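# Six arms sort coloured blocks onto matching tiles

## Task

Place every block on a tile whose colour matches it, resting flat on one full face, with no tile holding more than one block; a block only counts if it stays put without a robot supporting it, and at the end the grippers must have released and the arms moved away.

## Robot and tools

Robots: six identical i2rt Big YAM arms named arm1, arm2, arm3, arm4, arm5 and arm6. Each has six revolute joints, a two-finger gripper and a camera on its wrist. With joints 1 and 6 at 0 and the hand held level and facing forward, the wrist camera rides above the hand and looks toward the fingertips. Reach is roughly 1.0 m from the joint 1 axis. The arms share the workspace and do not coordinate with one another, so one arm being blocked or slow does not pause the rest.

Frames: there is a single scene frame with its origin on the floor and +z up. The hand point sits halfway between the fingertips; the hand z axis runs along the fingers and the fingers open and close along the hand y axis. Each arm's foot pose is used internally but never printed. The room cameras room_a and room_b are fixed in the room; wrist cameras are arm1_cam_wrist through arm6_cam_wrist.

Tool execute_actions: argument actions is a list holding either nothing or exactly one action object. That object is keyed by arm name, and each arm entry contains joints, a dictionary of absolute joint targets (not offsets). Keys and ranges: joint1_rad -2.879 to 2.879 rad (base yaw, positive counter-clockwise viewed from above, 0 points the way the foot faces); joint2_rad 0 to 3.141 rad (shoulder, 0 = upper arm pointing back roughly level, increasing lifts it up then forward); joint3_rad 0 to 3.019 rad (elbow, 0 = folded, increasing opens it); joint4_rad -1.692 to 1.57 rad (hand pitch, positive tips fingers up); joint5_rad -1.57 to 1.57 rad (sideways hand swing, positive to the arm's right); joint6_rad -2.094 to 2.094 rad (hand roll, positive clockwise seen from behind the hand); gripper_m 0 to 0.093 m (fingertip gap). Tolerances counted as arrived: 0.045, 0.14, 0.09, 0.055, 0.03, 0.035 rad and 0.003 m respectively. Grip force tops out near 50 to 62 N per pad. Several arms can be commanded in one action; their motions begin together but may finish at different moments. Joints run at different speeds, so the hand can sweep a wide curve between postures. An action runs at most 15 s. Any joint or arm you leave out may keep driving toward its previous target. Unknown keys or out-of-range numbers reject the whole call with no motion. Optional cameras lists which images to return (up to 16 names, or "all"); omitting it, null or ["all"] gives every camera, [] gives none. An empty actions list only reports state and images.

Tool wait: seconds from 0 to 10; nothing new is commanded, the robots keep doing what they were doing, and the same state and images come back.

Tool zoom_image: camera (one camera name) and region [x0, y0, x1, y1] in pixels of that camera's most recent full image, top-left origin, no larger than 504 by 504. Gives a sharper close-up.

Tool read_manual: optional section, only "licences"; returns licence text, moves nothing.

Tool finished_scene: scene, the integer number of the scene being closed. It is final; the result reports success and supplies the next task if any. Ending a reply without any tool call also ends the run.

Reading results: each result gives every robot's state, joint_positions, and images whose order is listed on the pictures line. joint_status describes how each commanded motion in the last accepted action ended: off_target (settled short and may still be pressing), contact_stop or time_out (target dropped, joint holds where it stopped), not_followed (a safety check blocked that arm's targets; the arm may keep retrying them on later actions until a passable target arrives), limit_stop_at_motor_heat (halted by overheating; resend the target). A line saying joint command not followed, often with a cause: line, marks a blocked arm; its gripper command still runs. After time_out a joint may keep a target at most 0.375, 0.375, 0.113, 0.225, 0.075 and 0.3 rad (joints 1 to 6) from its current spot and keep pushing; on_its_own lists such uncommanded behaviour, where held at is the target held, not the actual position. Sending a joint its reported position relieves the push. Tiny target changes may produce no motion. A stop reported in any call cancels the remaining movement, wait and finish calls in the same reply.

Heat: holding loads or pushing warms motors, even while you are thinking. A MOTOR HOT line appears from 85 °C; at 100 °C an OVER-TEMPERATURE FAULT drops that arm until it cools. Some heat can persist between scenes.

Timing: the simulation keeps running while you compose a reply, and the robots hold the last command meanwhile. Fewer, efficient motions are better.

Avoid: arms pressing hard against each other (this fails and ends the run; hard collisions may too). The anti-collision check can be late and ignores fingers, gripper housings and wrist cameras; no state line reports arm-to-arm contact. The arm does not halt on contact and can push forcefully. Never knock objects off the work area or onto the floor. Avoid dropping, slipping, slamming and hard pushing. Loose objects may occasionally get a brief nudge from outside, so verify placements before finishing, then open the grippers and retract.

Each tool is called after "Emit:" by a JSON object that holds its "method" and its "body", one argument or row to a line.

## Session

Emit:
{"method": "execute_actions", "body": {
  "actions": []
}}

Scene clock: 0.00 s.
Motor temperatures (°C, as the motors report them): arm1=[21 27 26 21 19 19] | arm2=[20 28 25 19 21 20] | arm3=[20 23 22 19 20 19] | arm4=[20 24 26 21 19 19] | arm5=[21 20 23 21 21 20] | arm6=[19 23 22 20 21 19]
arm1.joint_positions: joint1_rad=-0.431 joint2_rad=+0.441 joint3_rad=+1.663 joint4_rad=-1.367 joint5_rad=-0.022 joint6_rad=-0.730 gripper_m=+0.094
arm1.joint_status: not commanded
arm1.hand: x=-0.0034 y=-0.0578 z=+1.3283 quat_wxyz=(-0.620, +0.654, -0.387, -0.195) (m; scene frame)
arm2.joint_positions: joint1_rad=-0.493 joint2_rad=+0.322 joint3_rad=+1.617 joint4_rad=-1.423 joint5_rad=-0.167 joint6_rad=-0.498 gripper_m=+0.095
arm2.joint_status: not commanded
arm2.hand: x=+1.1072 y=-0.3504 z=+1.3331 quat_wxyz=(-0.658, +0.341, -0.671, +0.009) (m; scene frame)
arm3.joint_positions: joint1_rad=+0.782 joint2_rad=+0.370 joint3_rad=+1.464 joint4_rad=-1.380 joint5_rad=-0.145 joint6_rad=-0.080 gripper_m=+0.094
arm3.joint_status: not commanded
arm3.hand: x=-0.2241 y=+0.9484 z=+1.2299 quat_wxyz=(-0.399, -0.583, -0.548, +0.448) (m; scene frame)
arm4.joint_positions: joint1_rad=-0.368 joint2_rad=+0.585 joint3_rad=+1.618 joint4_rad=-1.567 joint5_rad=+0.279 joint6_rad=-0.116 gripper_m=+0.095
arm4.joint_status: not commanded
arm4.hand: x=-1.1147 y=-0.8378 z=+1.3004 quat_wxyz=(-0.139, -0.739, -0.449, +0.482) (m; scene frame)
arm5.joint_positions: joint1_rad=-0.176 joint2_rad=+0.390 joint3_rad=+1.464 joint4_rad=-1.136 joint5_rad=-0.061 joint6_rad=+0.308 gripper_m=+0.094
arm5.joint_status: not commanded
arm5.hand: x=+1.3767 y=-1.5824 z=+1.2770 quat_wxyz=(-0.686, -0.224, -0.692, -0.006) (m; scene frame)
arm6.joint_positions: joint1_rad=-0.612 joint2_rad=+0.297 joint3_rad=+1.321 joint4_rad=-1.159 joint5_rad=+0.251 joint6_rad=-0.556 gripper_m=+0.095
arm6.joint_status: not commanded
arm6.hand: x=-0.9853 y=+1.7827 z=+1.2781 quat_wxyz=(-0.656, +0.342, -0.669, +0.075) (m; scene frame)
pictures: arm1_cam_wrist, arm2_cam_wrist, arm3_cam_wrist, arm4_cam_wrist, arm5_cam_wrist, arm6_cam_wrist, room_a, room_b
Images, in order (width x height): arm1_cam_wrist 504x504, arm2_cam_wrist 504x504, arm3_cam_wrist 504x504, arm4_cam_wrist 504x504, arm5_cam_wrist 504x504, arm6_cam_wrist 504x504, room_a 504x504, room_b 504x504.

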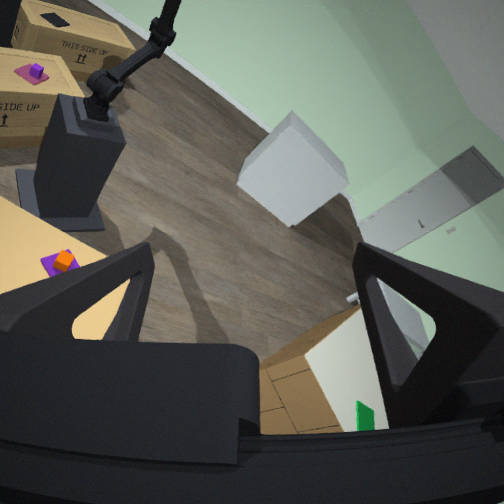

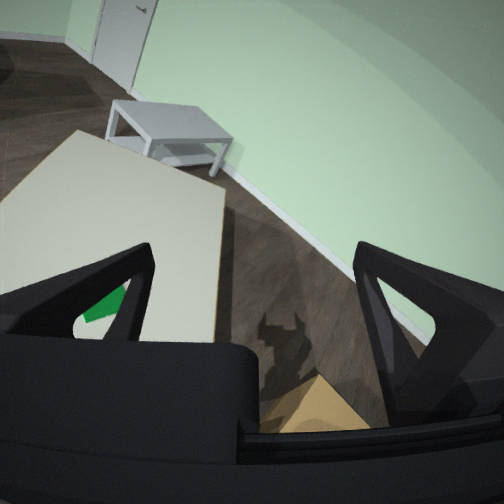

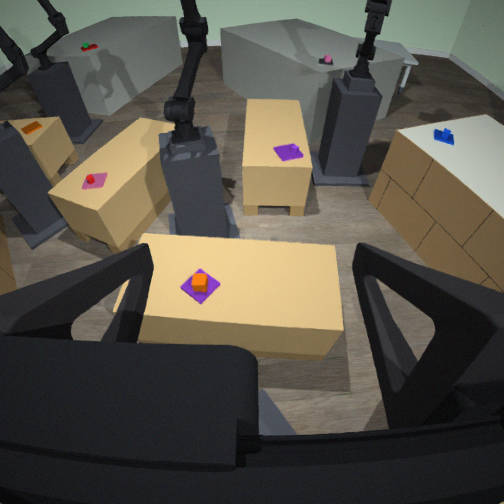

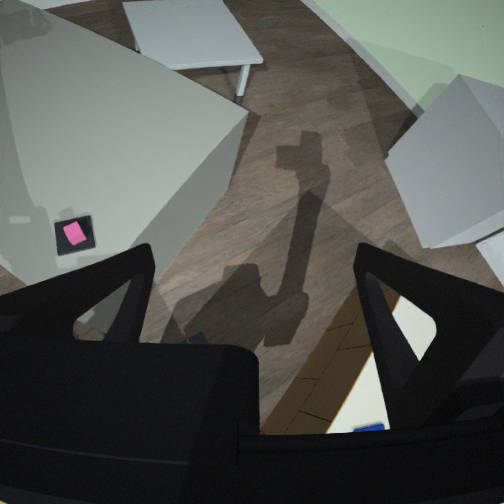

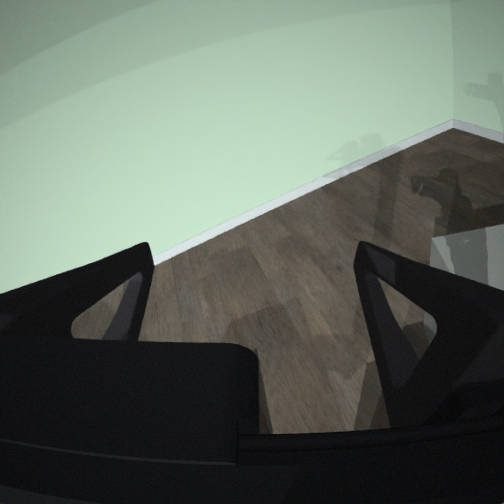

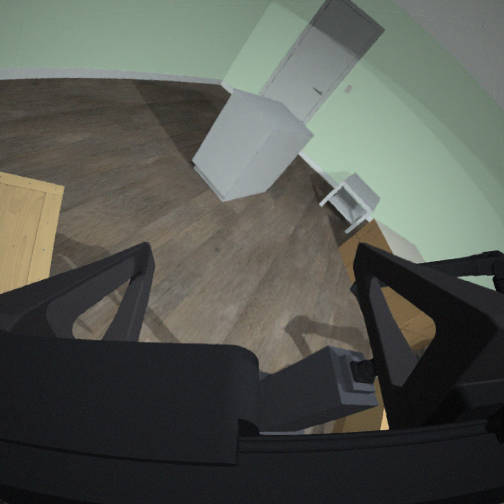

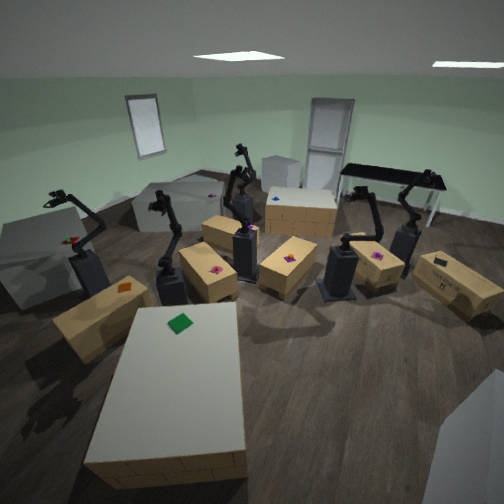

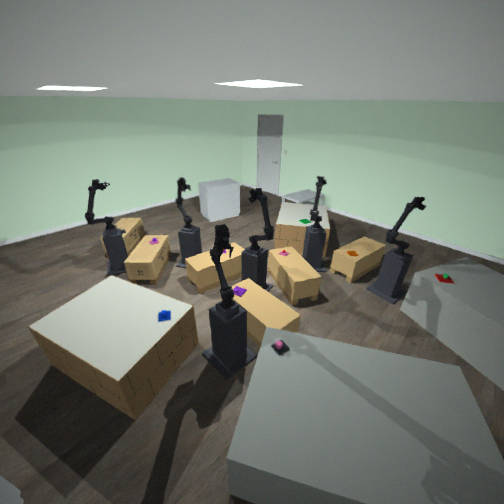

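Emit:
{"method": "zoom_image", "body": {
  "camera": "arm3_cam_wrist",
  "region": [230, 90, 500, 220]
}}

Emit:
{"method": "zoom_image", "body": {
  "camera": "arm3_cam_wrist",
  "region": [0, 20, 200, 220]
}}

Emit:
{"method": "zoom_image", "body": {
  "camera": "room_b",
  "region": [90, 190, 480, 380]
}}

Emit:
{"method": "zoom_image", "body": {
  "camera": "room_a",
  "region": [0, 160, 504, 360]
}}

Region (230, 90, 500, 220) of arm3_cam_wrist's 504x504 image, scaled by 1.867, with more detail than that image has; it fills the top 243 rows of this view, and the rest is white.

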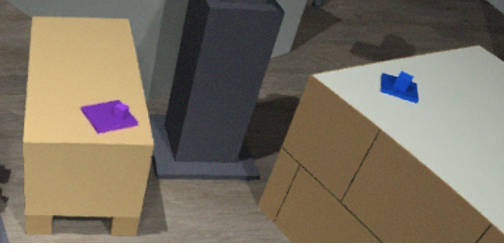

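Region (0, 20, 200, 220) of arm3_cam_wrist's 504x504 image, scaled by 2.520, with more detail than that image has.

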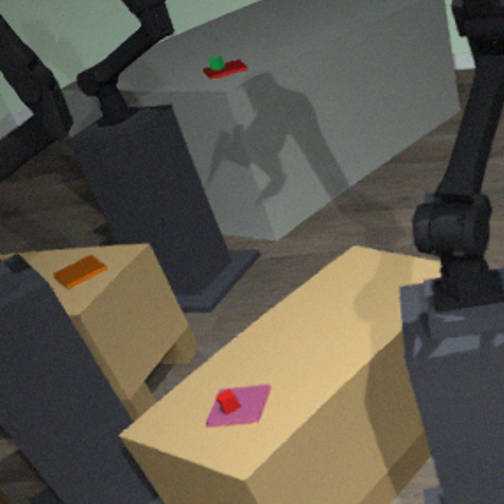

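Region (90, 190, 480, 380) of room_b's 504x504 image, scaled by 1.292, with more detail than that image has; it fills the top 246 rows of this view, and the rest is white.

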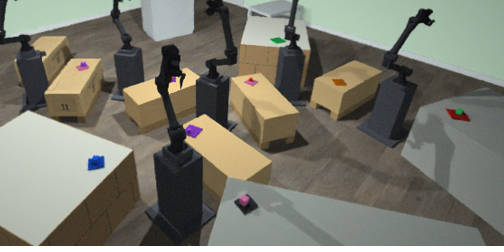

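Region (0, 160, 504, 360) of room_a's 504x504 image, scaled by 1.000; it fills the top 200 rows of this view, and the rest is white.

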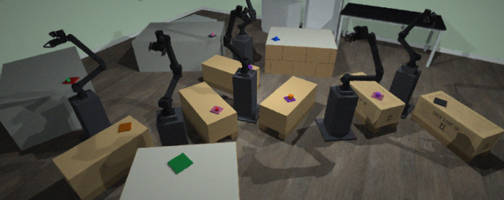

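Emit:
{"method": "execute_actions", "body": {
  "actions": [
    {"arm1":{"joints":{"joint1_rad":-0.19,"joint2_rad":1.907,"joint3_rad":1.205,"joint4_rad":-0.865,"joint5_rad":0,"joint6_rad":0}},"arm2":{"joints":{"joint1_rad":2.2,"joint2_rad":1.775,"joint3_rad":1.275,"joint4_rad":-1.055,"joint5_rad":0,"joint6_rad":0}},"arm3":{"joints":{"joint1_rad":-1.2,"joint2_rad":1.85,"joint3_rad":1.22,"joint4_rad":-0.94,"joint5_rad":0,"joint6_rad":0}},"arm4":{"joints":{"joint1_rad":-0.05,"joint2_rad":1.70,"joint3_rad":1.37,"joint4_rad":-1.23,"joint5_rad":0,"joint6_rad":0}},"arm5":{"joints":{"joint1_rad":-1.4,"joint2_rad":1.65,"joint3_rad":1.52,"joint4_rad":-1.43,"joint5_rad":0,"joint6_rad":0}}}
  ],
  "cameras": ["arm1_cam_wrist", "arm2_cam_wrist", "arm3_cam_wrist", "arm4_cam_wrist", "arm5_cam_wrist"]
}}

Scene clock: 64.80 s.
Motor temperatures (°C, as the motors report them): arm1=[21 26 28 21 19 19] | arm2=[20 28 26 19 21 20] | arm3=[20 22 24 19 20 19] | arm4=[20 24 28 21 19 19] | arm5=[21 21 25 21 21 20] | arm6=[19 23 24 20 21 19]
arm1.joint_positions: joint1_rad=-0.196 joint2_rad=+1.911 joint3_rad=+1.206 joint4_rad=-0.874 joint5_rad=-0.003 joint6_rad=-0.007 gripper_m=+0.094
arm1.joint_status: all done
arm1.hand: x=-0.0101 y=+0.3546 z=+0.6180 quat_wxyz=(+0.007, +0.703, -0.711, +0.007) (m; scene frame)
arm2.joint_positions: joint1_rad=+2.205 joint2_rad=+1.784 joint3_rad=+1.281 joint4_rad=-1.062 joint5_rad=+0.000 joint6_rad=-0.010 gripper_m=+0.095
arm2.joint_status: all done
arm2.hand: x=+0.5860 y=-0.3139 z=+0.7396 quat_wxyz=(+0.004, +0.997, -0.072, -0.004) (m; scene frame)
arm3.joint_positions: joint1_rad=-1.207 joint2_rad=+1.864 joint3_rad=+1.212 joint4_rad=-0.939 joint5_rad=-0.001 joint6_rad=-0.011 gripper_m=+0.094
arm3.joint_status: all done
arm3.hand: x=-0.6078 y=+1.3577 z=+0.6204 quat_wxyz=(-0.002, -0.948, +0.319, -0.014) (m; scene frame)
arm4.joint_positions: joint1_rad=-0.058 joint2_rad=+1.697 joint3_rad=+1.372 joint4_rad=-1.242 joint5_rad=+0.003 joint6_rad=-0.009 gripper_m=+0.095
arm4.joint_status: all done
arm4.hand: x=-1.0657 y=-1.2222 z=+0.8285 quat_wxyz=(-0.005, -0.745, -0.667, -0.002) (m; scene frame)
arm5.joint_positions: joint1_rad=-1.404 joint2_rad=+1.665 joint3_rad=+1.508 joint4_rad=-1.415 joint5_rad=-0.002 joint6_rad=+0.012 gripper_m=+0.094
arm5.joint_status: all done
arm5.hand: x=+1.2476 y=-2.0452 z=+0.8102 quat_wxyz=(+0.001, -0.720, -0.694, -0.006) (m; scene frame)
arm6.joint_positions: joint1_rad=-0.612 joint2_rad=+0.297 joint3_rad=+1.321 joint4_rad=-1.159 joint5_rad=+0.251 joint6_rad=-0.556 gripper_m=+0.095
arm6.joint_status: not commanded
arm6.hand: x=-0.9853 y=+1.7827 z=+1.2781 quat_wxyz=(-0.656, +0.342, -0.669, +0.075) (m; scene frame)
pictures: arm1_cam_wrist, arm2_cam_wrist, arm3_cam_wrist, arm4_cam_wrist, arm5_cam_wrist
Images, in order (width x height): arm1_cam_wrist 504x504, arm2_cam_wrist 504x504, arm3_cam_wrist 504x504, arm4_cam_wrist 504x504, arm5_cam_wrist 504x504.

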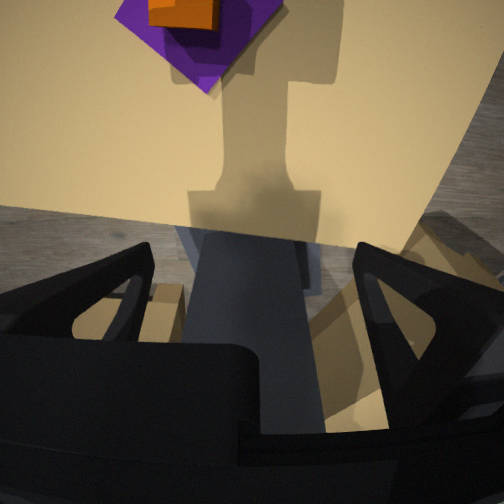

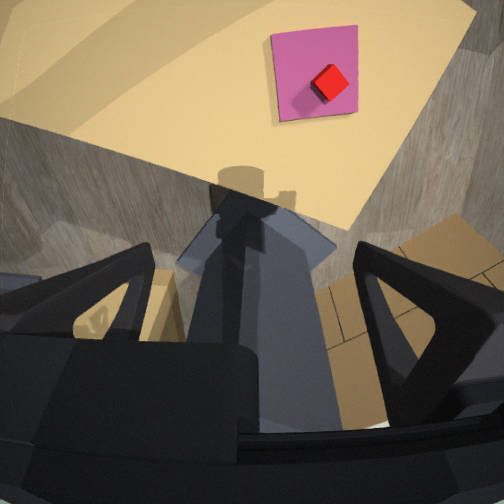

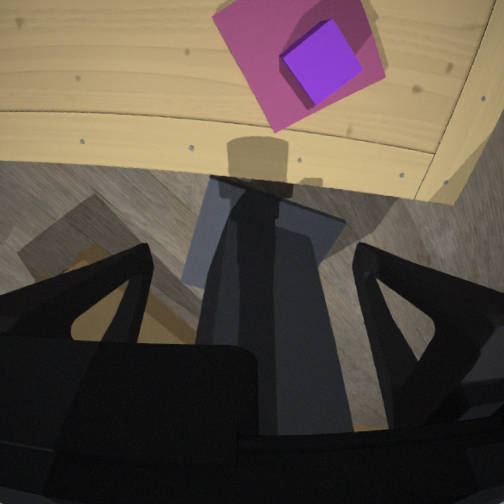

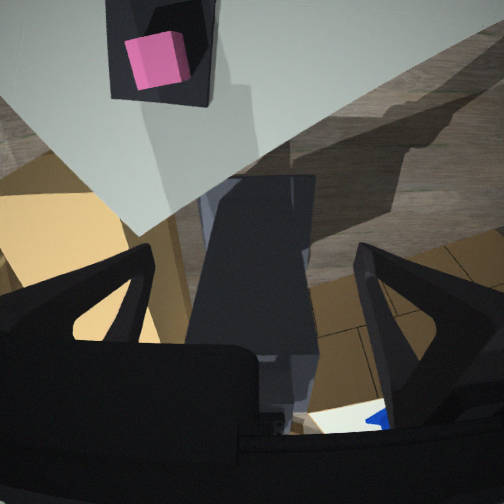

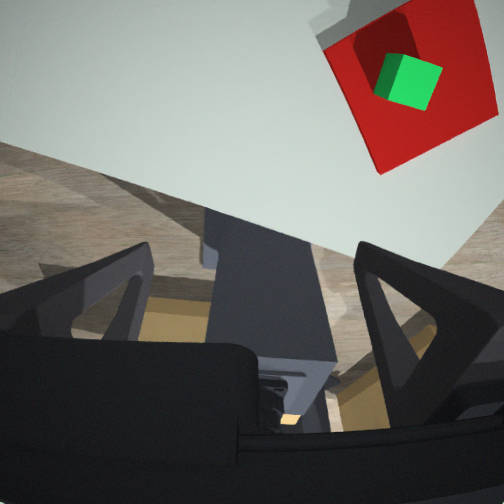

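Emit:
{"method": "zoom_image", "body": {
  "camera": "arm1_cam_wrist",
  "region": [100, 0, 300, 100]
}}

Emit:
{"method": "zoom_image", "body": {
  "camera": "arm2_cam_wrist",
  "region": [250, 10, 378, 138]
}}

Emit:
{"method": "zoom_image", "body": {
  "camera": "arm3_cam_wrist",
  "region": [200, 0, 400, 140]
}}

Emit:
{"method": "zoom_image", "body": {
  "camera": "arm4_cam_wrist",
  "region": [90, 0, 230, 120]
}}

Emit:
{"method": "zoom_image", "body": {
  "camera": "arm5_cam_wrist",
  "region": [304, 0, 504, 190]
}}

Region (100, 0, 300, 100) of arm1_cam_wrist's 504x504 image, scaled by 2.520, with more detail than that image has.

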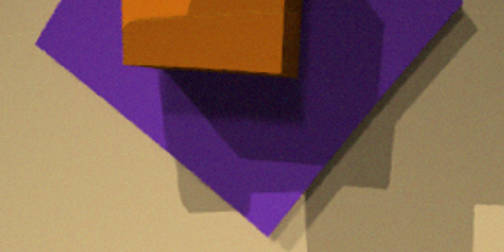

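Region (250, 10, 378, 138) of arm2_cam_wrist's 504x504 image, scaled by 3.938, with more detail than that image has.

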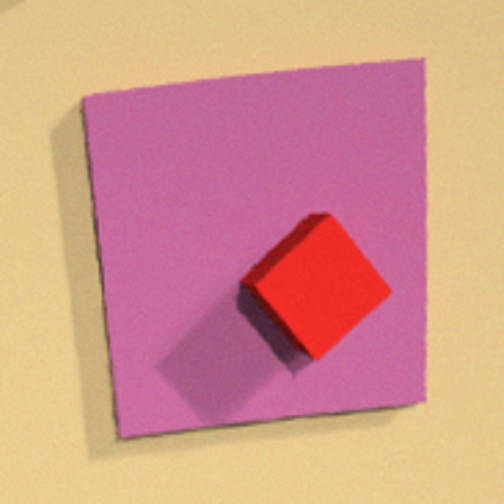

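Region (200, 0, 400, 140) of arm3_cam_wrist's 504x504 image, scaled by 2.520, with more detail than that image has; it fills the top 353 rows of this view, and the rest is white.

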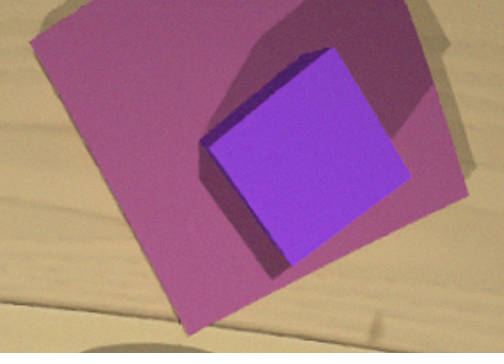

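Region (90, 0, 230, 120) of arm4_cam_wrist's 504x504 image, scaled by 3.600, with more detail than that image has; it fills the top 432 rows of this view, and the rest is white.

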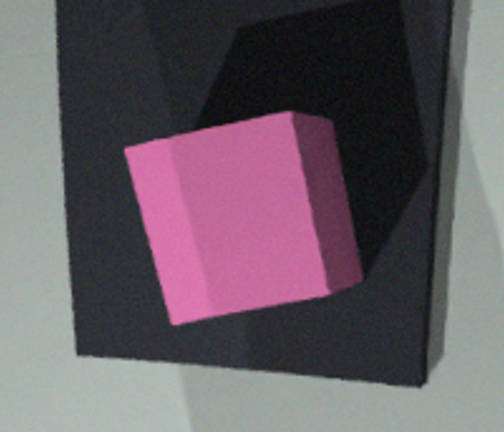

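Region (304, 0, 504, 190) of arm5_cam_wrist's 504x504 image, scaled by 2.520, with more detail than that image has; it fills the top 479 rows of this view, and the rest is white.

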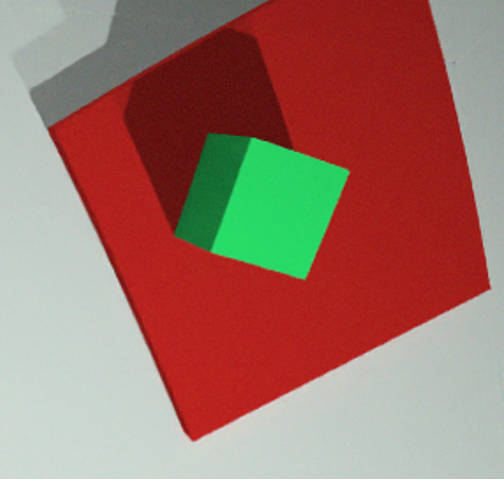

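Emit:
{"method": "execute_actions", "body": {
  "actions": [
    {"arm1":{"joints":{"joint1_rad":-0.103,"joint2_rad":2.292,"joint3_rad":1.632,"joint4_rad":-0.90,"joint6_rad":0.2}},"arm2":{"joints":{"joint1_rad":2.03,"joint2_rad":2.27,"joint3_rad":1.395,"joint4_rad":-0.66,"joint6_rad":0.625,"gripper_m":0.075}},"arm3":{"joints":{"joint1_rad":-1.315,"joint2_rad":2.185,"joint3_rad":1.41,"joint4_rad":-0.757,"joint6_rad":-0.795}},"arm4":{"joints":{"joint1_rad":0.105,"joint2_rad":2.028,"joint3_rad":1.512,"joint4_rad":-1.032,"joint6_rad":0.02}},"arm5":{"joints":{"joint1_rad":-1.625,"joint2_rad":1.88,"joint3_rad":1.672,"joint4_rad":-1.33,"joint6_rad":-0.04}}}
  ],
  "cameras": ["arm1_cam_wrist", "arm2_cam_wrist", "arm3_cam_wrist", "arm4_cam_wrist", "arm5_cam_wrist"]
}}

Scene clock: 186.53 s.
Motor temperatures (°C, as the motors report them): arm1=[21 28 28 21 19 19] | arm2=[20 29 27 19 21 20] | arm3=[20 24 24 19 20 19] | arm4=[20 25 30 21 19 19] | arm5=[21 23 27 21 21 21] | arm6=[19 22 24 20 21 19]
arm1.joint_positions: joint1_rad=-0.094 joint2_rad=+2.297 joint3_rad=+1.596 joint4_rad=-0.898 joint5_rad=-0.002 joint6_rad=+0.192 gripper_m=+0.094
arm1.joint_status: all done
arm1.hand: x=-0.0698 y=+0.4598 z=+0.5218 quat_wxyz=(+0.012, +0.668, -0.744, +0.015) (m; scene frame)
arm2.joint_positions: joint1_rad=+2.020 joint2_rad=+2.297 joint3_rad=+1.381 joint4_rad=-0.676 joint5_rad=+0.000 joint6_rad=+0.615 gripper_m=+0.075
arm2.joint_status: all done
arm2.hand: x=+0.5632 y=-0.2104 z=+0.5025 quat_wxyz=(+0.003, +0.889, -0.459, +0.011) (m; scene frame)
arm3.joint_positions: joint1_rad=-1.319 joint2_rad=+2.211 joint3_rad=+1.392 joint4_rad=-0.760 joint5_rad=-0.001 joint6_rad=-0.782 gripper_m=+0.094
arm3.joint_status: all done
arm3.hand: x=-0.6176 y=+1.4458 z=+0.4932 quat_wxyz=(-0.003, -1.000, -0.005, -0.008) (m; scene frame)
arm4.joint_positions: joint1_rad=+0.117 joint2_rad=+2.024 joint3_rad=+1.493 joint4_rad=-1.046 joint5_rad=+0.001 joint6_rad=+0.011 gripper_m=+0.095
arm4.joint_status: all done
arm4.hand: x=-0.9717 y=-1.3018 z=+0.7021 quat_wxyz=(-0.002, -0.691, -0.723, -0.006) (m; scene frame)
arm5.joint_positions: joint1_rad=-1.622 joint2_rad=+1.902 joint3_rad=+1.631 joint4_rad=-1.339 joint5_rad=-0.001 joint6_rad=-0.028 gripper_m=+0.094
arm5.joint_status: all done
arm5.hand: x=+1.1243 y=-2.0939 z=+0.7324 quat_wxyz=(+0.013, -0.778, -0.628, -0.021) (m; scene frame)
arm6.joint_positions: joint1_rad=-0.612 joint2_rad=+0.297 joint3_rad=+1.321 joint4_rad=-1.159 joint5_rad=+0.251 joint6_rad=-0.556 gripper_m=+0.095
arm6.joint_status: not commanded
arm6.hand: x=-0.9853 y=+1.7827 z=+1.2781 quat_wxyz=(-0.656, +0.342, -0.669, +0.075) (m; scene frame)
pictures: arm1_cam_wrist, arm2_cam_wrist, arm3_cam_wrist, arm4_cam_wrist, arm5_cam_wrist
Images, in order (width x height): arm1_cam_wrist 504x504, arm2_cam_wrist 504x504, arm3_cam_wrist 504x504, arm4_cam_wrist 504x504, arm5_cam_wrist 504x504.

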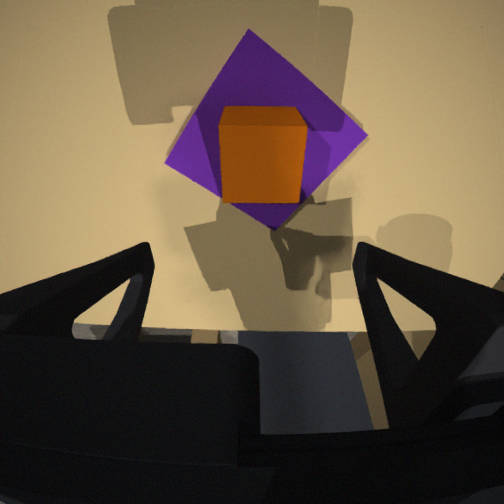

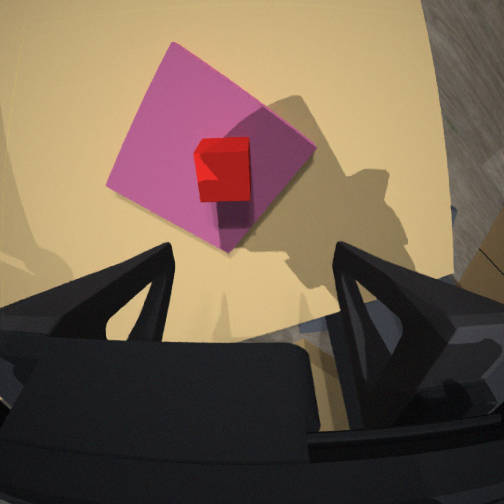

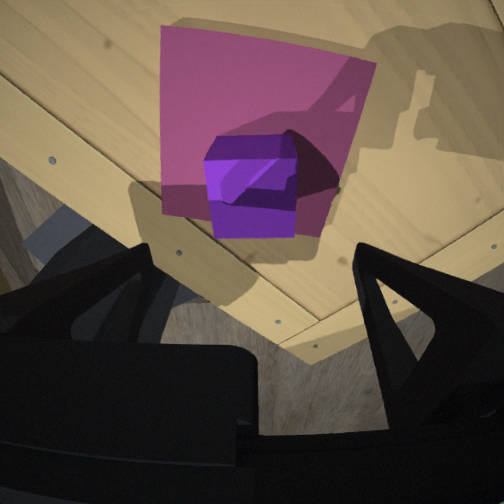

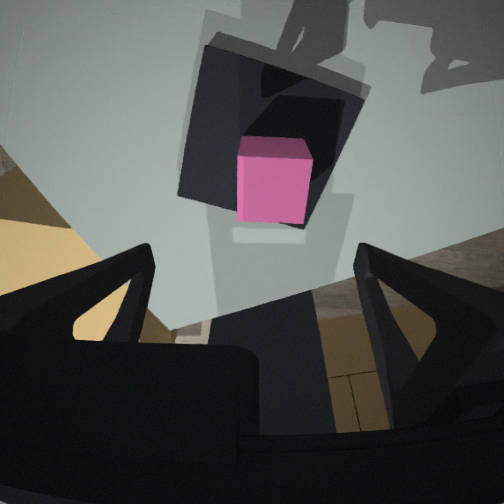

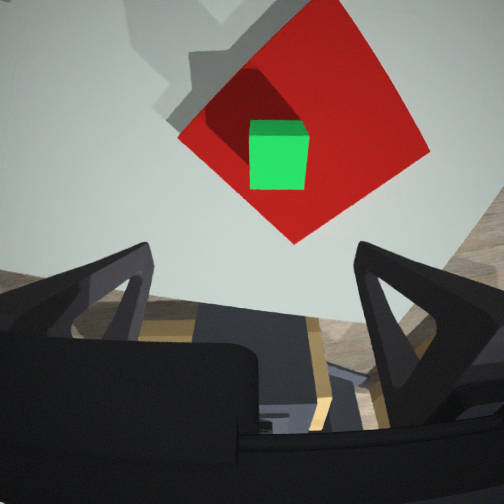

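Emit:
{"method": "zoom_image", "body": {
  "camera": "arm1_cam_wrist",
  "region": [150, 20, 390, 240]
}}

Emit:
{"method": "zoom_image", "body": {
  "camera": "arm2_cam_wrist",
  "region": [160, 110, 286, 236]
}}

Emit:
{"method": "zoom_image", "body": {
  "camera": "arm3_cam_wrist",
  "region": [180, 110, 330, 260]
}}

Emit:
{"method": "zoom_image", "body": {
  "camera": "arm4_cam_wrist",
  "region": [210, 110, 340, 240]
}}

Emit:
{"method": "zoom_image", "body": {
  "camera": "arm5_cam_wrist",
  "region": [220, 100, 340, 220]
}}

Region (150, 20, 390, 240) of arm1_cam_wrist's 504x504 image, scaled by 2.100, with more detail than that image has; it fills the top 462 rows of this view, and the rest is white.

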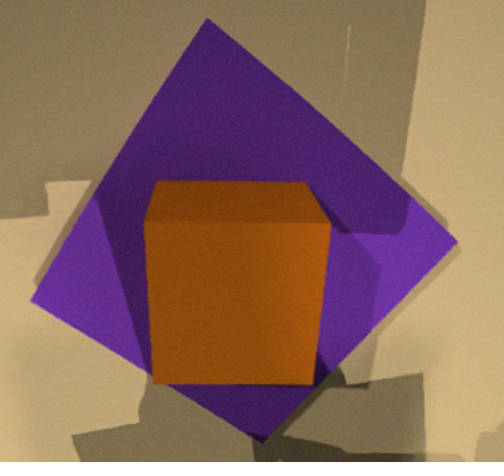

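Region (160, 110, 286, 236) of arm2_cam_wrist's 504x504 image, scaled by 4.000, with more detail than that image has.

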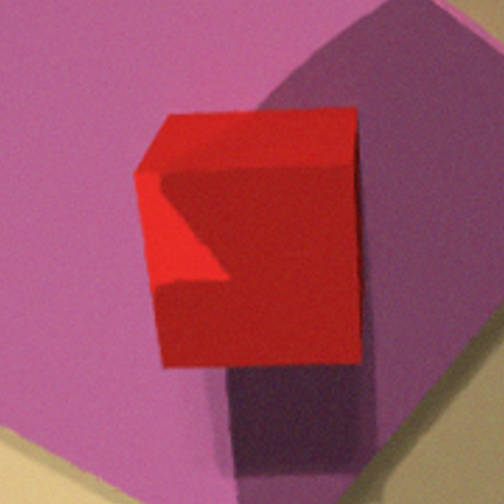

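Region (180, 110, 330, 260) of arm3_cam_wrist's 504x504 image, scaled by 3.360, with more detail than that image has.

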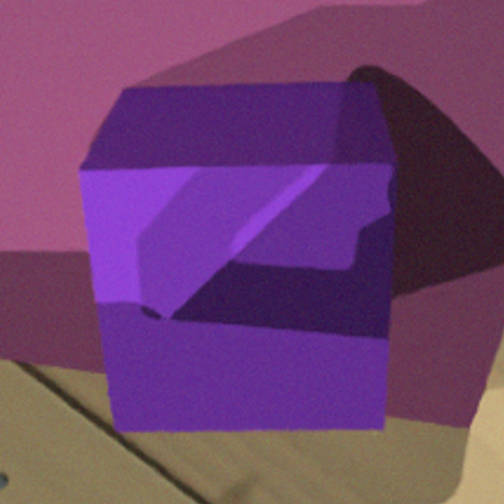

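Region (210, 110, 340, 240) of arm4_cam_wrist's 504x504 image, scaled by 3.877, with more detail than that image has.

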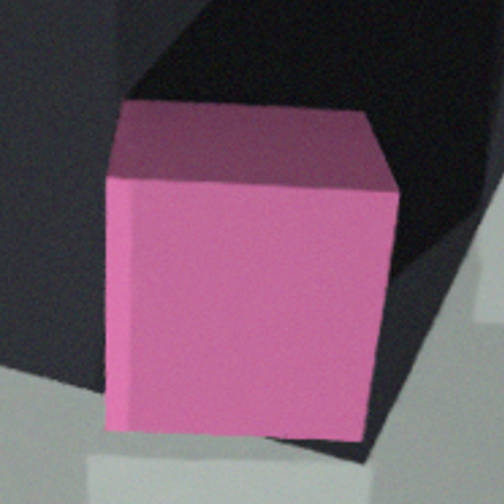

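Region (220, 100, 340, 220) of arm5_cam_wrist's 504x504 image, scaled by 4.200, with more detail than that image has.

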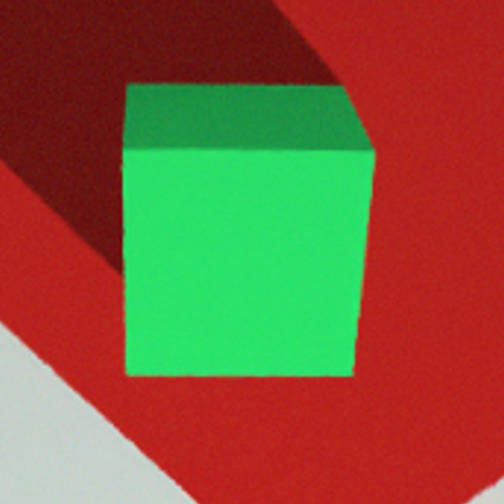

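Emit:
{"method": "execute_actions", "body": {
  "actions": [
    {"arm1":{"joints":{"joint1_rad":-0.115,"joint2_rad":2.48,"joint3_rad":1.68,"joint4_rad":-0.728}},"arm2":{"joints":{"joint1_rad":2.045,"joint2_rad":2.465,"joint3_rad":1.505,"joint4_rad":-0.553,"joint6_rad":0.60}},"arm3":{"joints":{"joint2_rad":2.34,"joint3_rad":1.435,"joint4_rad":-0.62,"joint6_rad":-0.815}},"arm4":{"joints":{"joint1_rad":0.09,"joint2_rad":2.152,"joint3_rad":1.465,"joint4_rad":-0.872,"joint6_rad":0.045}},"arm5":{"joints":{"joint1_rad":-1.657,"joint2_rad":1.99,"joint3_rad":1.495,"joint4_rad":-1.045,"joint6_rad":-0.065}}}
  ],
  "cameras": ["arm1_cam_wrist", "arm2_cam_wrist", "arm3_cam_wrist", "arm4_cam_wrist", "arm5_cam_wrist"]
}}

Scene clock: 244.00 s.
Motor temperatures (°C, as the motors report them): arm1=[21 29 30 21 19 19] | arm2=[20 30 27 19 21 20] | arm3=[20 26 24 19 20 19] | arm4=[20 27 30 21 19 19] | arm5=[21 24 29 21 21 21] | arm6=[19 22 24 20 21 19]
arm1.joint_positions: joint1_rad=-0.108 joint2_rad=+2.484 joint3_rad=+1.668 joint4_rad=-0.737 joint5_rad=-0.002 joint6_rad=+0.193 gripper_m=+0.094
arm1.joint_status: all done
arm1.hand: x=-0.0629 y=+0.4794 z=+0.4294 quat_wxyz=(-0.002, +0.663, -0.749, -0.003) (m; scene frame)
arm2.joint_positions: joint1_rad=+2.035 joint2_rad=+2.471 joint3_rad=+1.490 joint4_rad=-0.562 joint5_rad=+0.000 joint6_rad=+0.610 gripper_m=+0.075
arm2.joint_status: all done
arm2.hand: x=+0.5334 y=-0.2098 z=+0.4321 quat_wxyz=(+0.007, +0.893, -0.450, -0.013) (m; scene frame)
arm3.joint_positions: joint1_rad=-1.319 joint2_rad=+2.364 joint3_rad=+1.419 joint4_rad=-0.629 joint5_rad=-0.001 joint6_rad=-0.803 gripper_m=+0.094
arm3.joint_status: all done
arm3.hand: x=-0.6177 y=+1.4467 z=+0.4168 quat_wxyz=(-0.001, -1.000, -0.015, -0.006) (m; scene frame)
arm4.joint_positions: joint1_rad=+0.101 joint2_rad=+2.152 joint3_rad=+1.466 joint4_rad=-0.889 joint5_rad=+0.001 joint6_rad=+0.036 gripper_m=+0.095
arm4.joint_status: all done
arm4.hand: x=-0.9800 y=-1.3068 z=+0.6220 quat_wxyz=(-0.003, -0.706, -0.708, -0.005) (m; scene frame)
arm5.joint_positions: joint1_rad=-1.656 joint2_rad=+2.010 joint3_rad=+1.486 joint4_rad=-1.061 joint5_rad=+0.001 joint6_rad=-0.053 gripper_m=+0.094
arm5.joint_status: all done
arm5.hand: x=+1.1051 y=-2.0918 z=+0.6209 quat_wxyz=(+0.006, -0.781, -0.624, -0.011) (m; scene frame)
arm6.joint_positions: joint1_rad=-0.612 joint2_rad=+0.297 joint3_rad=+1.321 joint4_rad=-1.159 joint5_rad=+0.251 joint6_rad=-0.556 gripper_m=+0.095
arm6.joint_status: not commanded
arm6.hand: x=-0.9853 y=+1.7827 z=+1.2781 quat_wxyz=(-0.656, +0.342, -0.669, +0.075) (m; scene frame)
pictures: arm1_cam_wrist, arm2_cam_wrist, arm3_cam_wrist, arm4_cam_wrist, arm5_cam_wrist
Images, in order (width x height): arm1_cam_wrist 504x504, arm2_cam_wrist 504x504, arm3_cam_wrist 504x504, arm4_cam_wrist 504x504, arm5_cam_wrist 504x504.

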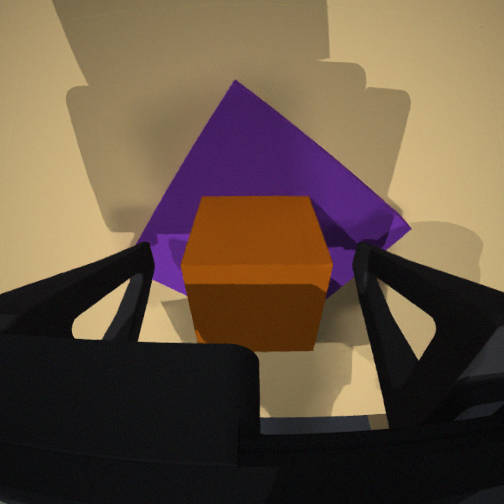

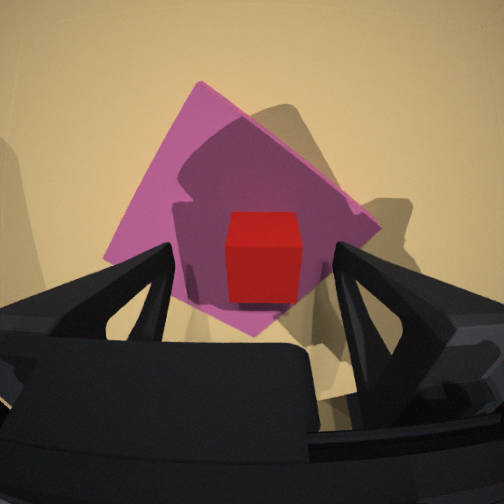

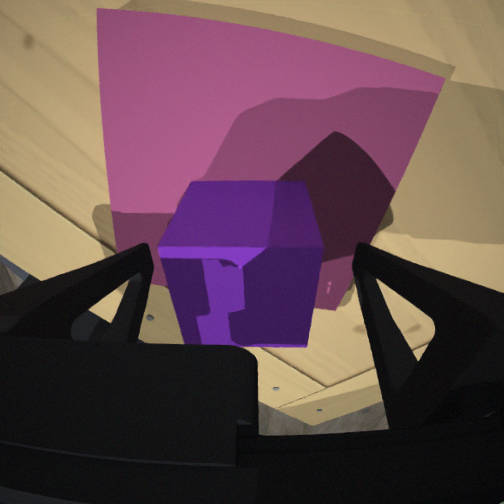

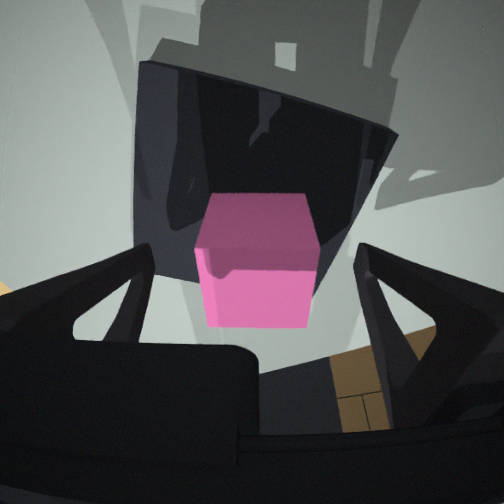

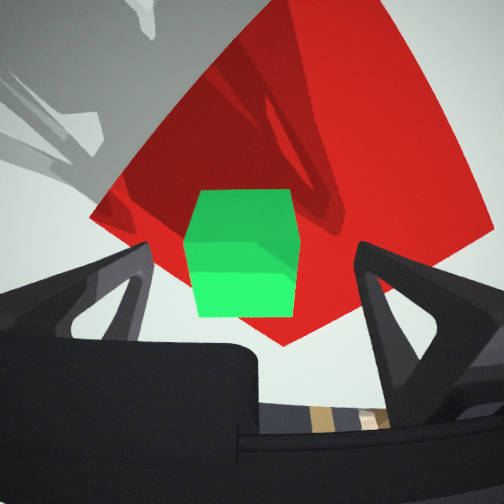

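Emit:
{"method": "execute_actions", "body": {
  "actions": [
    {"arm1":{"joints":{"gripper_m":0.039}},"arm2":{"joints":{"joint2_rad":2.508,"gripper_m":0.046}},"arm3":{"joints":{"gripper_m":0.038}},"arm4":{"joints":{"gripper_m":0.031}},"arm5":{"joints":{"gripper_m":0.027}}}
  ],
  "cameras": ["arm2_cam_wrist"]
}}

Scene clock: 257.43 s.
Motor temperatures (°C, as the motors report them): arm1=[21 30 29 21 19 19] | arm2=[20 30 26 19 21 20] | arm3=[20 26 24 19 20 19] | arm4=[20 27 30 21 19 19] | arm5=[21 25 28 21 21 21] | arm6=[19 22 24 20 21 19]
arm1.joint_positions: joint1_rad=-0.108 joint2_rad=+2.484 joint3_rad=+1.668 joint4_rad=-0.736 joint5_rad=-0.002 joint6_rad=+0.193 gripper_m=+0.047
arm1.joint_status: gripper_m off_target (ended at +0.047, target +0.039)
arm1.hand: x=-0.0628 y=+0.4796 z=+0.4294 quat_wxyz=(-0.003, +0.662, -0.749, -0.003) (m; scene frame)
arm2.joint_positions: joint1_rad=+2.035 joint2_rad=+2.492 joint3_rad=+1.490 joint4_rad=-0.562 joint5_rad=+0.000 joint6_rad=+0.609 gripper_m=+0.046
arm2.joint_status: all done
arm2.hand: x=+0.5410 y=-0.2124 z=+0.4207 quat_wxyz=(+0.005, +0.893, -0.449, -0.003) (m; scene frame)
arm3.joint_positions: joint1_rad=-1.319 joint2_rad=+2.364 joint3_rad=+1.419 joint4_rad=-0.628 joint5_rad=-0.001 joint6_rad=-0.804 gripper_m=+0.047
arm3.joint_status: gripper_m off_target (ended at +0.047, target +0.038)
arm3.hand: x=-0.6177 y=+1.4468 z=+0.4168 quat_wxyz=(-0.001, -1.000, -0.016, -0.005) (m; scene frame)
arm4.joint_positions: joint1_rad=+0.101 joint2_rad=+2.152 joint3_rad=+1.466 joint4_rad=-0.889 joint5_rad=+0.001 joint6_rad=+0.036 gripper_m=+0.042
arm4.joint_status: gripper_m off_target (ended at +0.042, target +0.031)
arm4.hand: x=-0.9800 y=-1.3068 z=+0.6220 quat_wxyz=(-0.003, -0.706, -0.708, -0.005) (m; scene frame)
arm5.joint_positions: joint1_rad=-1.656 joint2_rad=+2.010 joint3_rad=+1.486 joint4_rad=-1.061 joint5_rad=+0.000 joint6_rad=-0.053 gripper_m=+0.037
arm5.joint_status: gripper_m off_target (ended at +0.037, target +0.027)
arm5.hand: x=+1.1051 y=-2.0918 z=+0.6209 quat_wxyz=(+0.005, -0.781, -0.624, -0.011) (m; scene frame)
arm6.joint_positions: joint1_rad=-0.612 joint2_rad=+0.297 joint3_rad=+1.321 joint4_rad=-1.159 joint5_rad=+0.251 joint6_rad=-0.556 gripper_m=+0.095
arm6.joint_status: not commanded
arm6.hand: x=-0.9853 y=+1.7827 z=+1.2781 quat_wxyz=(-0.656, +0.342, -0.669, +0.075) (m; scene frame)
pictures: arm2_cam_wrist
Images, in order (width x height): arm2_cam_wrist 504x504.

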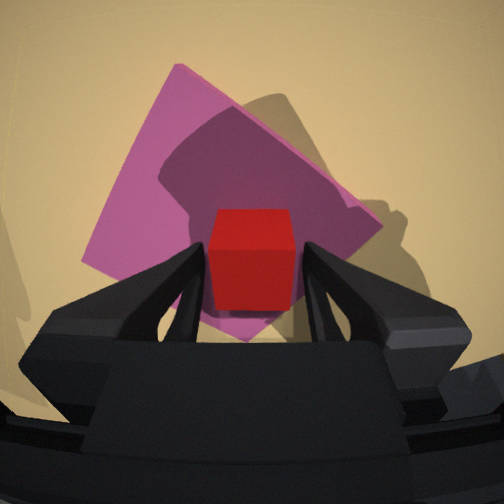

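Emit:
{"method": "execute_actions", "body": {
  "actions": [
    {"arm2":{"joints":{"gripper_m":0.021}}}
  ],
  "cameras": []
}}

Emit:
{"method": "execute_actions", "body": {
  "actions": [
    {"arm1":{"joints":{"joint1_rad":-2.245,"joint2_rad":2.32,"joint3_rad":1.54,"joint4_rad":-0.79,"joint6_rad":-0.555}},"arm2":{"joints":{"joint1_rad":-1.93,"joint2_rad":1.85,"joint3_rad":1.49,"joint4_rad":-1.205,"joint6_rad":0.0}},"arm3":{"joints":{"joint1_rad":1.298,"joint2_rad":2.31,"joint3_rad":1.585,"joint4_rad":-0.83,"joint6_rad":-0.53}},"arm4":{"joints":{"joint1_rad":1.817,"joint2_rad":1.975,"joint3_rad":1.466,"joint4_rad":-1.065,"joint6_rad":0.0}},"arm5":{"joints":{"joint1_rad":1.99,"joint2_rad":1.825,"joint3_rad":1.49,"joint4_rad":-1.235,"joint6_rad":0.0}}}
  ],
  "cameras": ["arm1_cam_wrist", "arm2_cam_wrist", "arm3_cam_wrist", "arm4_cam_wrist", "arm5_cam_wrist", "room_a"]
}}

Scene clock: 377.93 s.
Motor temperatures (°C, as the motors report them): arm1=[21 31 29 21 19 19] | arm2=[20 30 26 19 21 20] | arm3=[20 27 23 19 20 19] | arm4=[20 28 29 21 19 19] | arm5=[21 26 27 21 21 21] | arm6=[19 22 24 20 21 19]
arm1.joint_positions: joint1_rad=-0.108 joint2_rad=+2.484 joint3_rad=+1.668 joint4_rad=-0.736 joint5_rad=-0.002 joint6_rad=+0.193 gripper_m=+0.047
arm1.joint_status: not commanded
arm1.hand: x=-0.0628 y=+0.4796 z=+0.4294 quat_wxyz=(-0.003, +0.662, -0.749, -0.003) (m; scene frame)
arm2.joint_positions: joint1_rad=+2.035 joint2_rad=+2.492 joint3_rad=+1.490 joint4_rad=-0.562 joint5_rad=+0.000 joint6_rad=+0.609 gripper_m=+0.032
arm2.joint_status: gripper_m off_target (ended at +0.032, target +0.021)
arm2.hand: x=+0.5410 y=-0.2124 z=+0.4207 quat_wxyz=(+0.005, +0.893, -0.449, -0.003) (m; scene frame)
arm3.joint_positions: joint1_rad=-1.319 joint2_rad=+2.364 joint3_rad=+1.419 joint4_rad=-0.628 joint5_rad=-0.001 joint6_rad=-0.804 gripper_m=+0.047
arm3.joint_status: not commanded
arm3.hand: x=-0.6177 y=+1.4468 z=+0.4168 quat_wxyz=(-0.001, -1.000, -0.016, -0.005) (m; scene frame)
arm4.joint_positions: joint1_rad=+0.101 joint2_rad=+2.152 joint3_rad=+1.466 joint4_rad=-0.889 joint5_rad=+0.001 joint6_rad=+0.036 gripper_m=+0.042
arm4.joint_status: not commanded
arm4.hand: x=-0.9800 y=-1.3068 z=+0.6220 quat_wxyz=(-0.003, -0.706, -0.708, -0.005) (m; scene frame)
arm5.joint_positions: joint1_rad=-1.656 joint2_rad=+2.010 joint3_rad=+1.486 joint4_rad=-1.061 joint5_rad=+0.000 joint6_rad=-0.053 gripper_m=+0.037
arm5.joint_status: not commanded
arm5.hand: x=+1.1051 y=-2.0918 z=+0.6209 quat_wxyz=(+0.005, -0.781, -0.624, -0.011) (m; scene frame)
arm6.joint_positions: joint1_rad=-0.612 joint2_rad=+0.297 joint3_rad=+1.321 joint4_rad=-1.159 joint5_rad=+0.251 joint6_rad=-0.556 gripper_m=+0.095
arm6.joint_status: not commanded
arm6.hand: x=-0.9853 y=+1.7827 z=+1.2781 quat_wxyz=(-0.656, +0.342, -0.669, +0.075) (m; scene frame)
pictures: none
No camera images: the call's "cameras" was empty. Leave "cameras" out to get every camera's image.

Scene clock: 381.00 s.
Motor temperatures (°C, as the motors report them): arm1=[21 31 29 21 19 19] | arm2=[20 30 26 19 21 20] | arm3=[20 27 23 19 20 19] | arm4=[20 28 29 21 19 19] | arm5=[21 26 27 20 21 21] | arm6=[19 22 24 20 21 19]
arm1.joint_positions: joint1_rad=-2.249 joint2_rad=+2.306 joint3_rad=+1.542 joint4_rad=-0.783 joint5_rad=+0.000 joint6_rad=-0.548 gripper_m=+0.047
arm1.joint_status: all done
arm1.hand: x=+0.5144 y=-0.4394 z=+0.5126 quat_wxyz=(-0.011, +0.024, -1.000, +0.012) (m; scene frame)
arm2.joint_positions: joint1_rad=-1.938 joint2_rad=+1.848 joint3_rad=+1.494 joint4_rad=-1.191 joint5_rad=+0.000 joint6_rad=+0.009 gripper_m=+0.032
arm2.joint_status: all done
arm2.hand: x=+1.3085 y=-0.8991 z=+0.7842 quat_wxyz=(-0.012, -0.549, -0.835, +0.012) (m; scene frame)
arm3.joint_positions: joint1_rad=+1.299 joint2_rad=+2.327 joint3_rad=+1.578 joint4_rad=-0.822 joint5_rad=+0.000 joint6_rad=-0.542 gripper_m=+0.047
arm3.joint_status: all done
arm3.hand: x=-0.0500 y=+0.4661 z=+0.4839 quat_wxyz=(-0.005, -0.368, -0.930, -0.002) (m; scene frame)
arm4.joint_positions: joint1_rad=+1.824 joint2_rad=+1.969 joint3_rad=+1.466 joint4_rad=-1.048 joint5_rad=-0.001 joint6_rad=+0.007 gripper_m=+0.042
arm4.joint_status: all done
arm4.hand: x=-0.4429 y=-0.6180 z=+0.7292 quat_wxyz=(-0.016, +0.092, -0.996, +0.000) (m; scene frame)
arm5.joint_positions: joint1_rad=+1.996 joint2_rad=+1.848 joint3_rad=+1.484 joint4_rad=-1.221 joint5_rad=+0.000 joint6_rad=-0.012 gripper_m=+0.037
arm5.joint_status: all done
arm5.hand: x=+1.1341 y=-1.0133 z=+0.7164 quat_wxyz=(+0.000, +0.789, -0.615, +0.005) (m; scene frame)
arm6.joint_positions: joint1_rad=-0.612 joint2_rad=+0.297 joint3_rad=+1.321 joint4_rad=-1.159 joint5_rad=+0.251 joint6_rad=-0.556 gripper_m=+0.095
arm6.joint_status: not commanded
arm6.hand: x=-0.9853 y=+1.7827 z=+1.2781 quat_wxyz=(-0.656, +0.342, -0.669, +0.075) (m; scene frame)
pictures: arm1_cam_wrist, arm2_cam_wrist, arm3_cam_wrist, arm4_cam_wrist, arm5_cam_wrist, room_a
Images, in order (width x height): arm1_cam_wrist 504x504, arm2_cam_wrist 504x504, arm3_cam_wrist 504x504, arm4_cam_wrist 504x504, arm5_cam_wrist 504x504, room_a 504x504.

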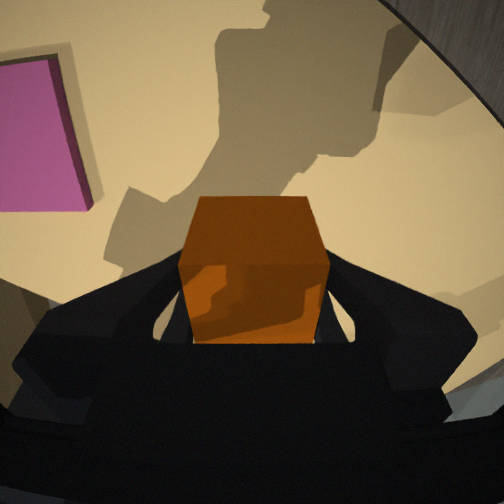

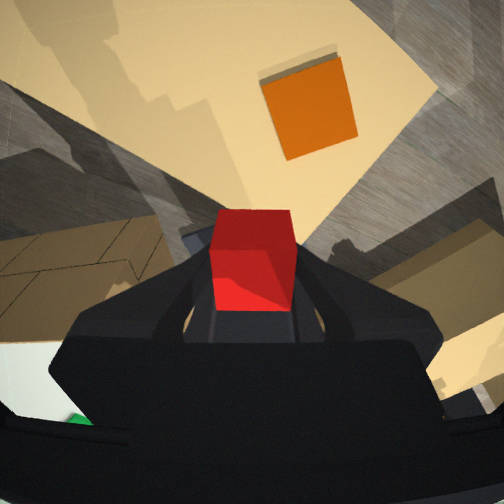

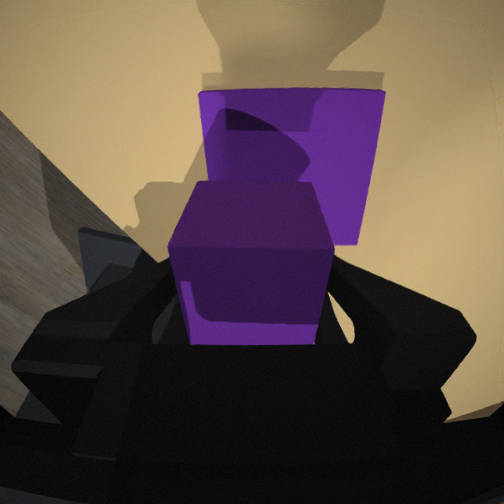

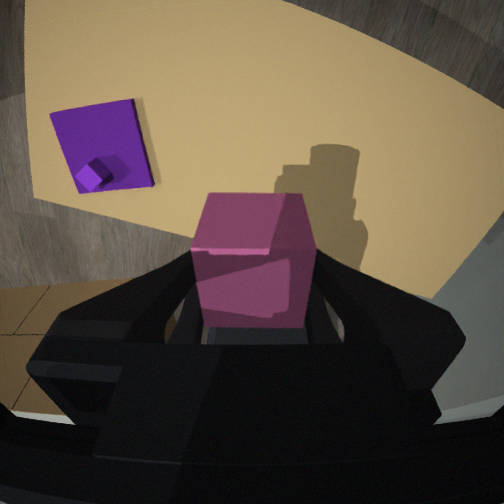

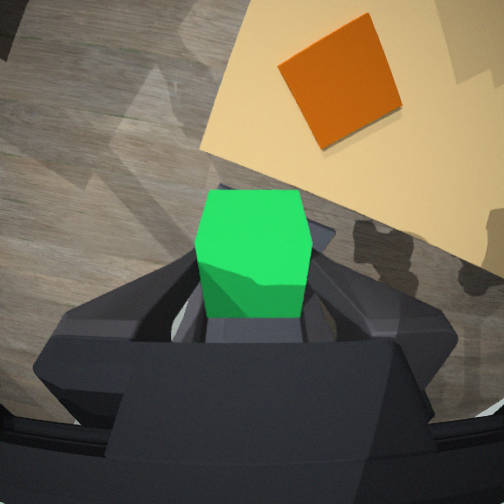

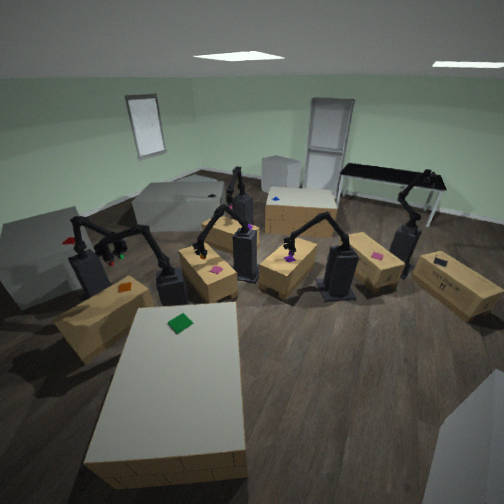

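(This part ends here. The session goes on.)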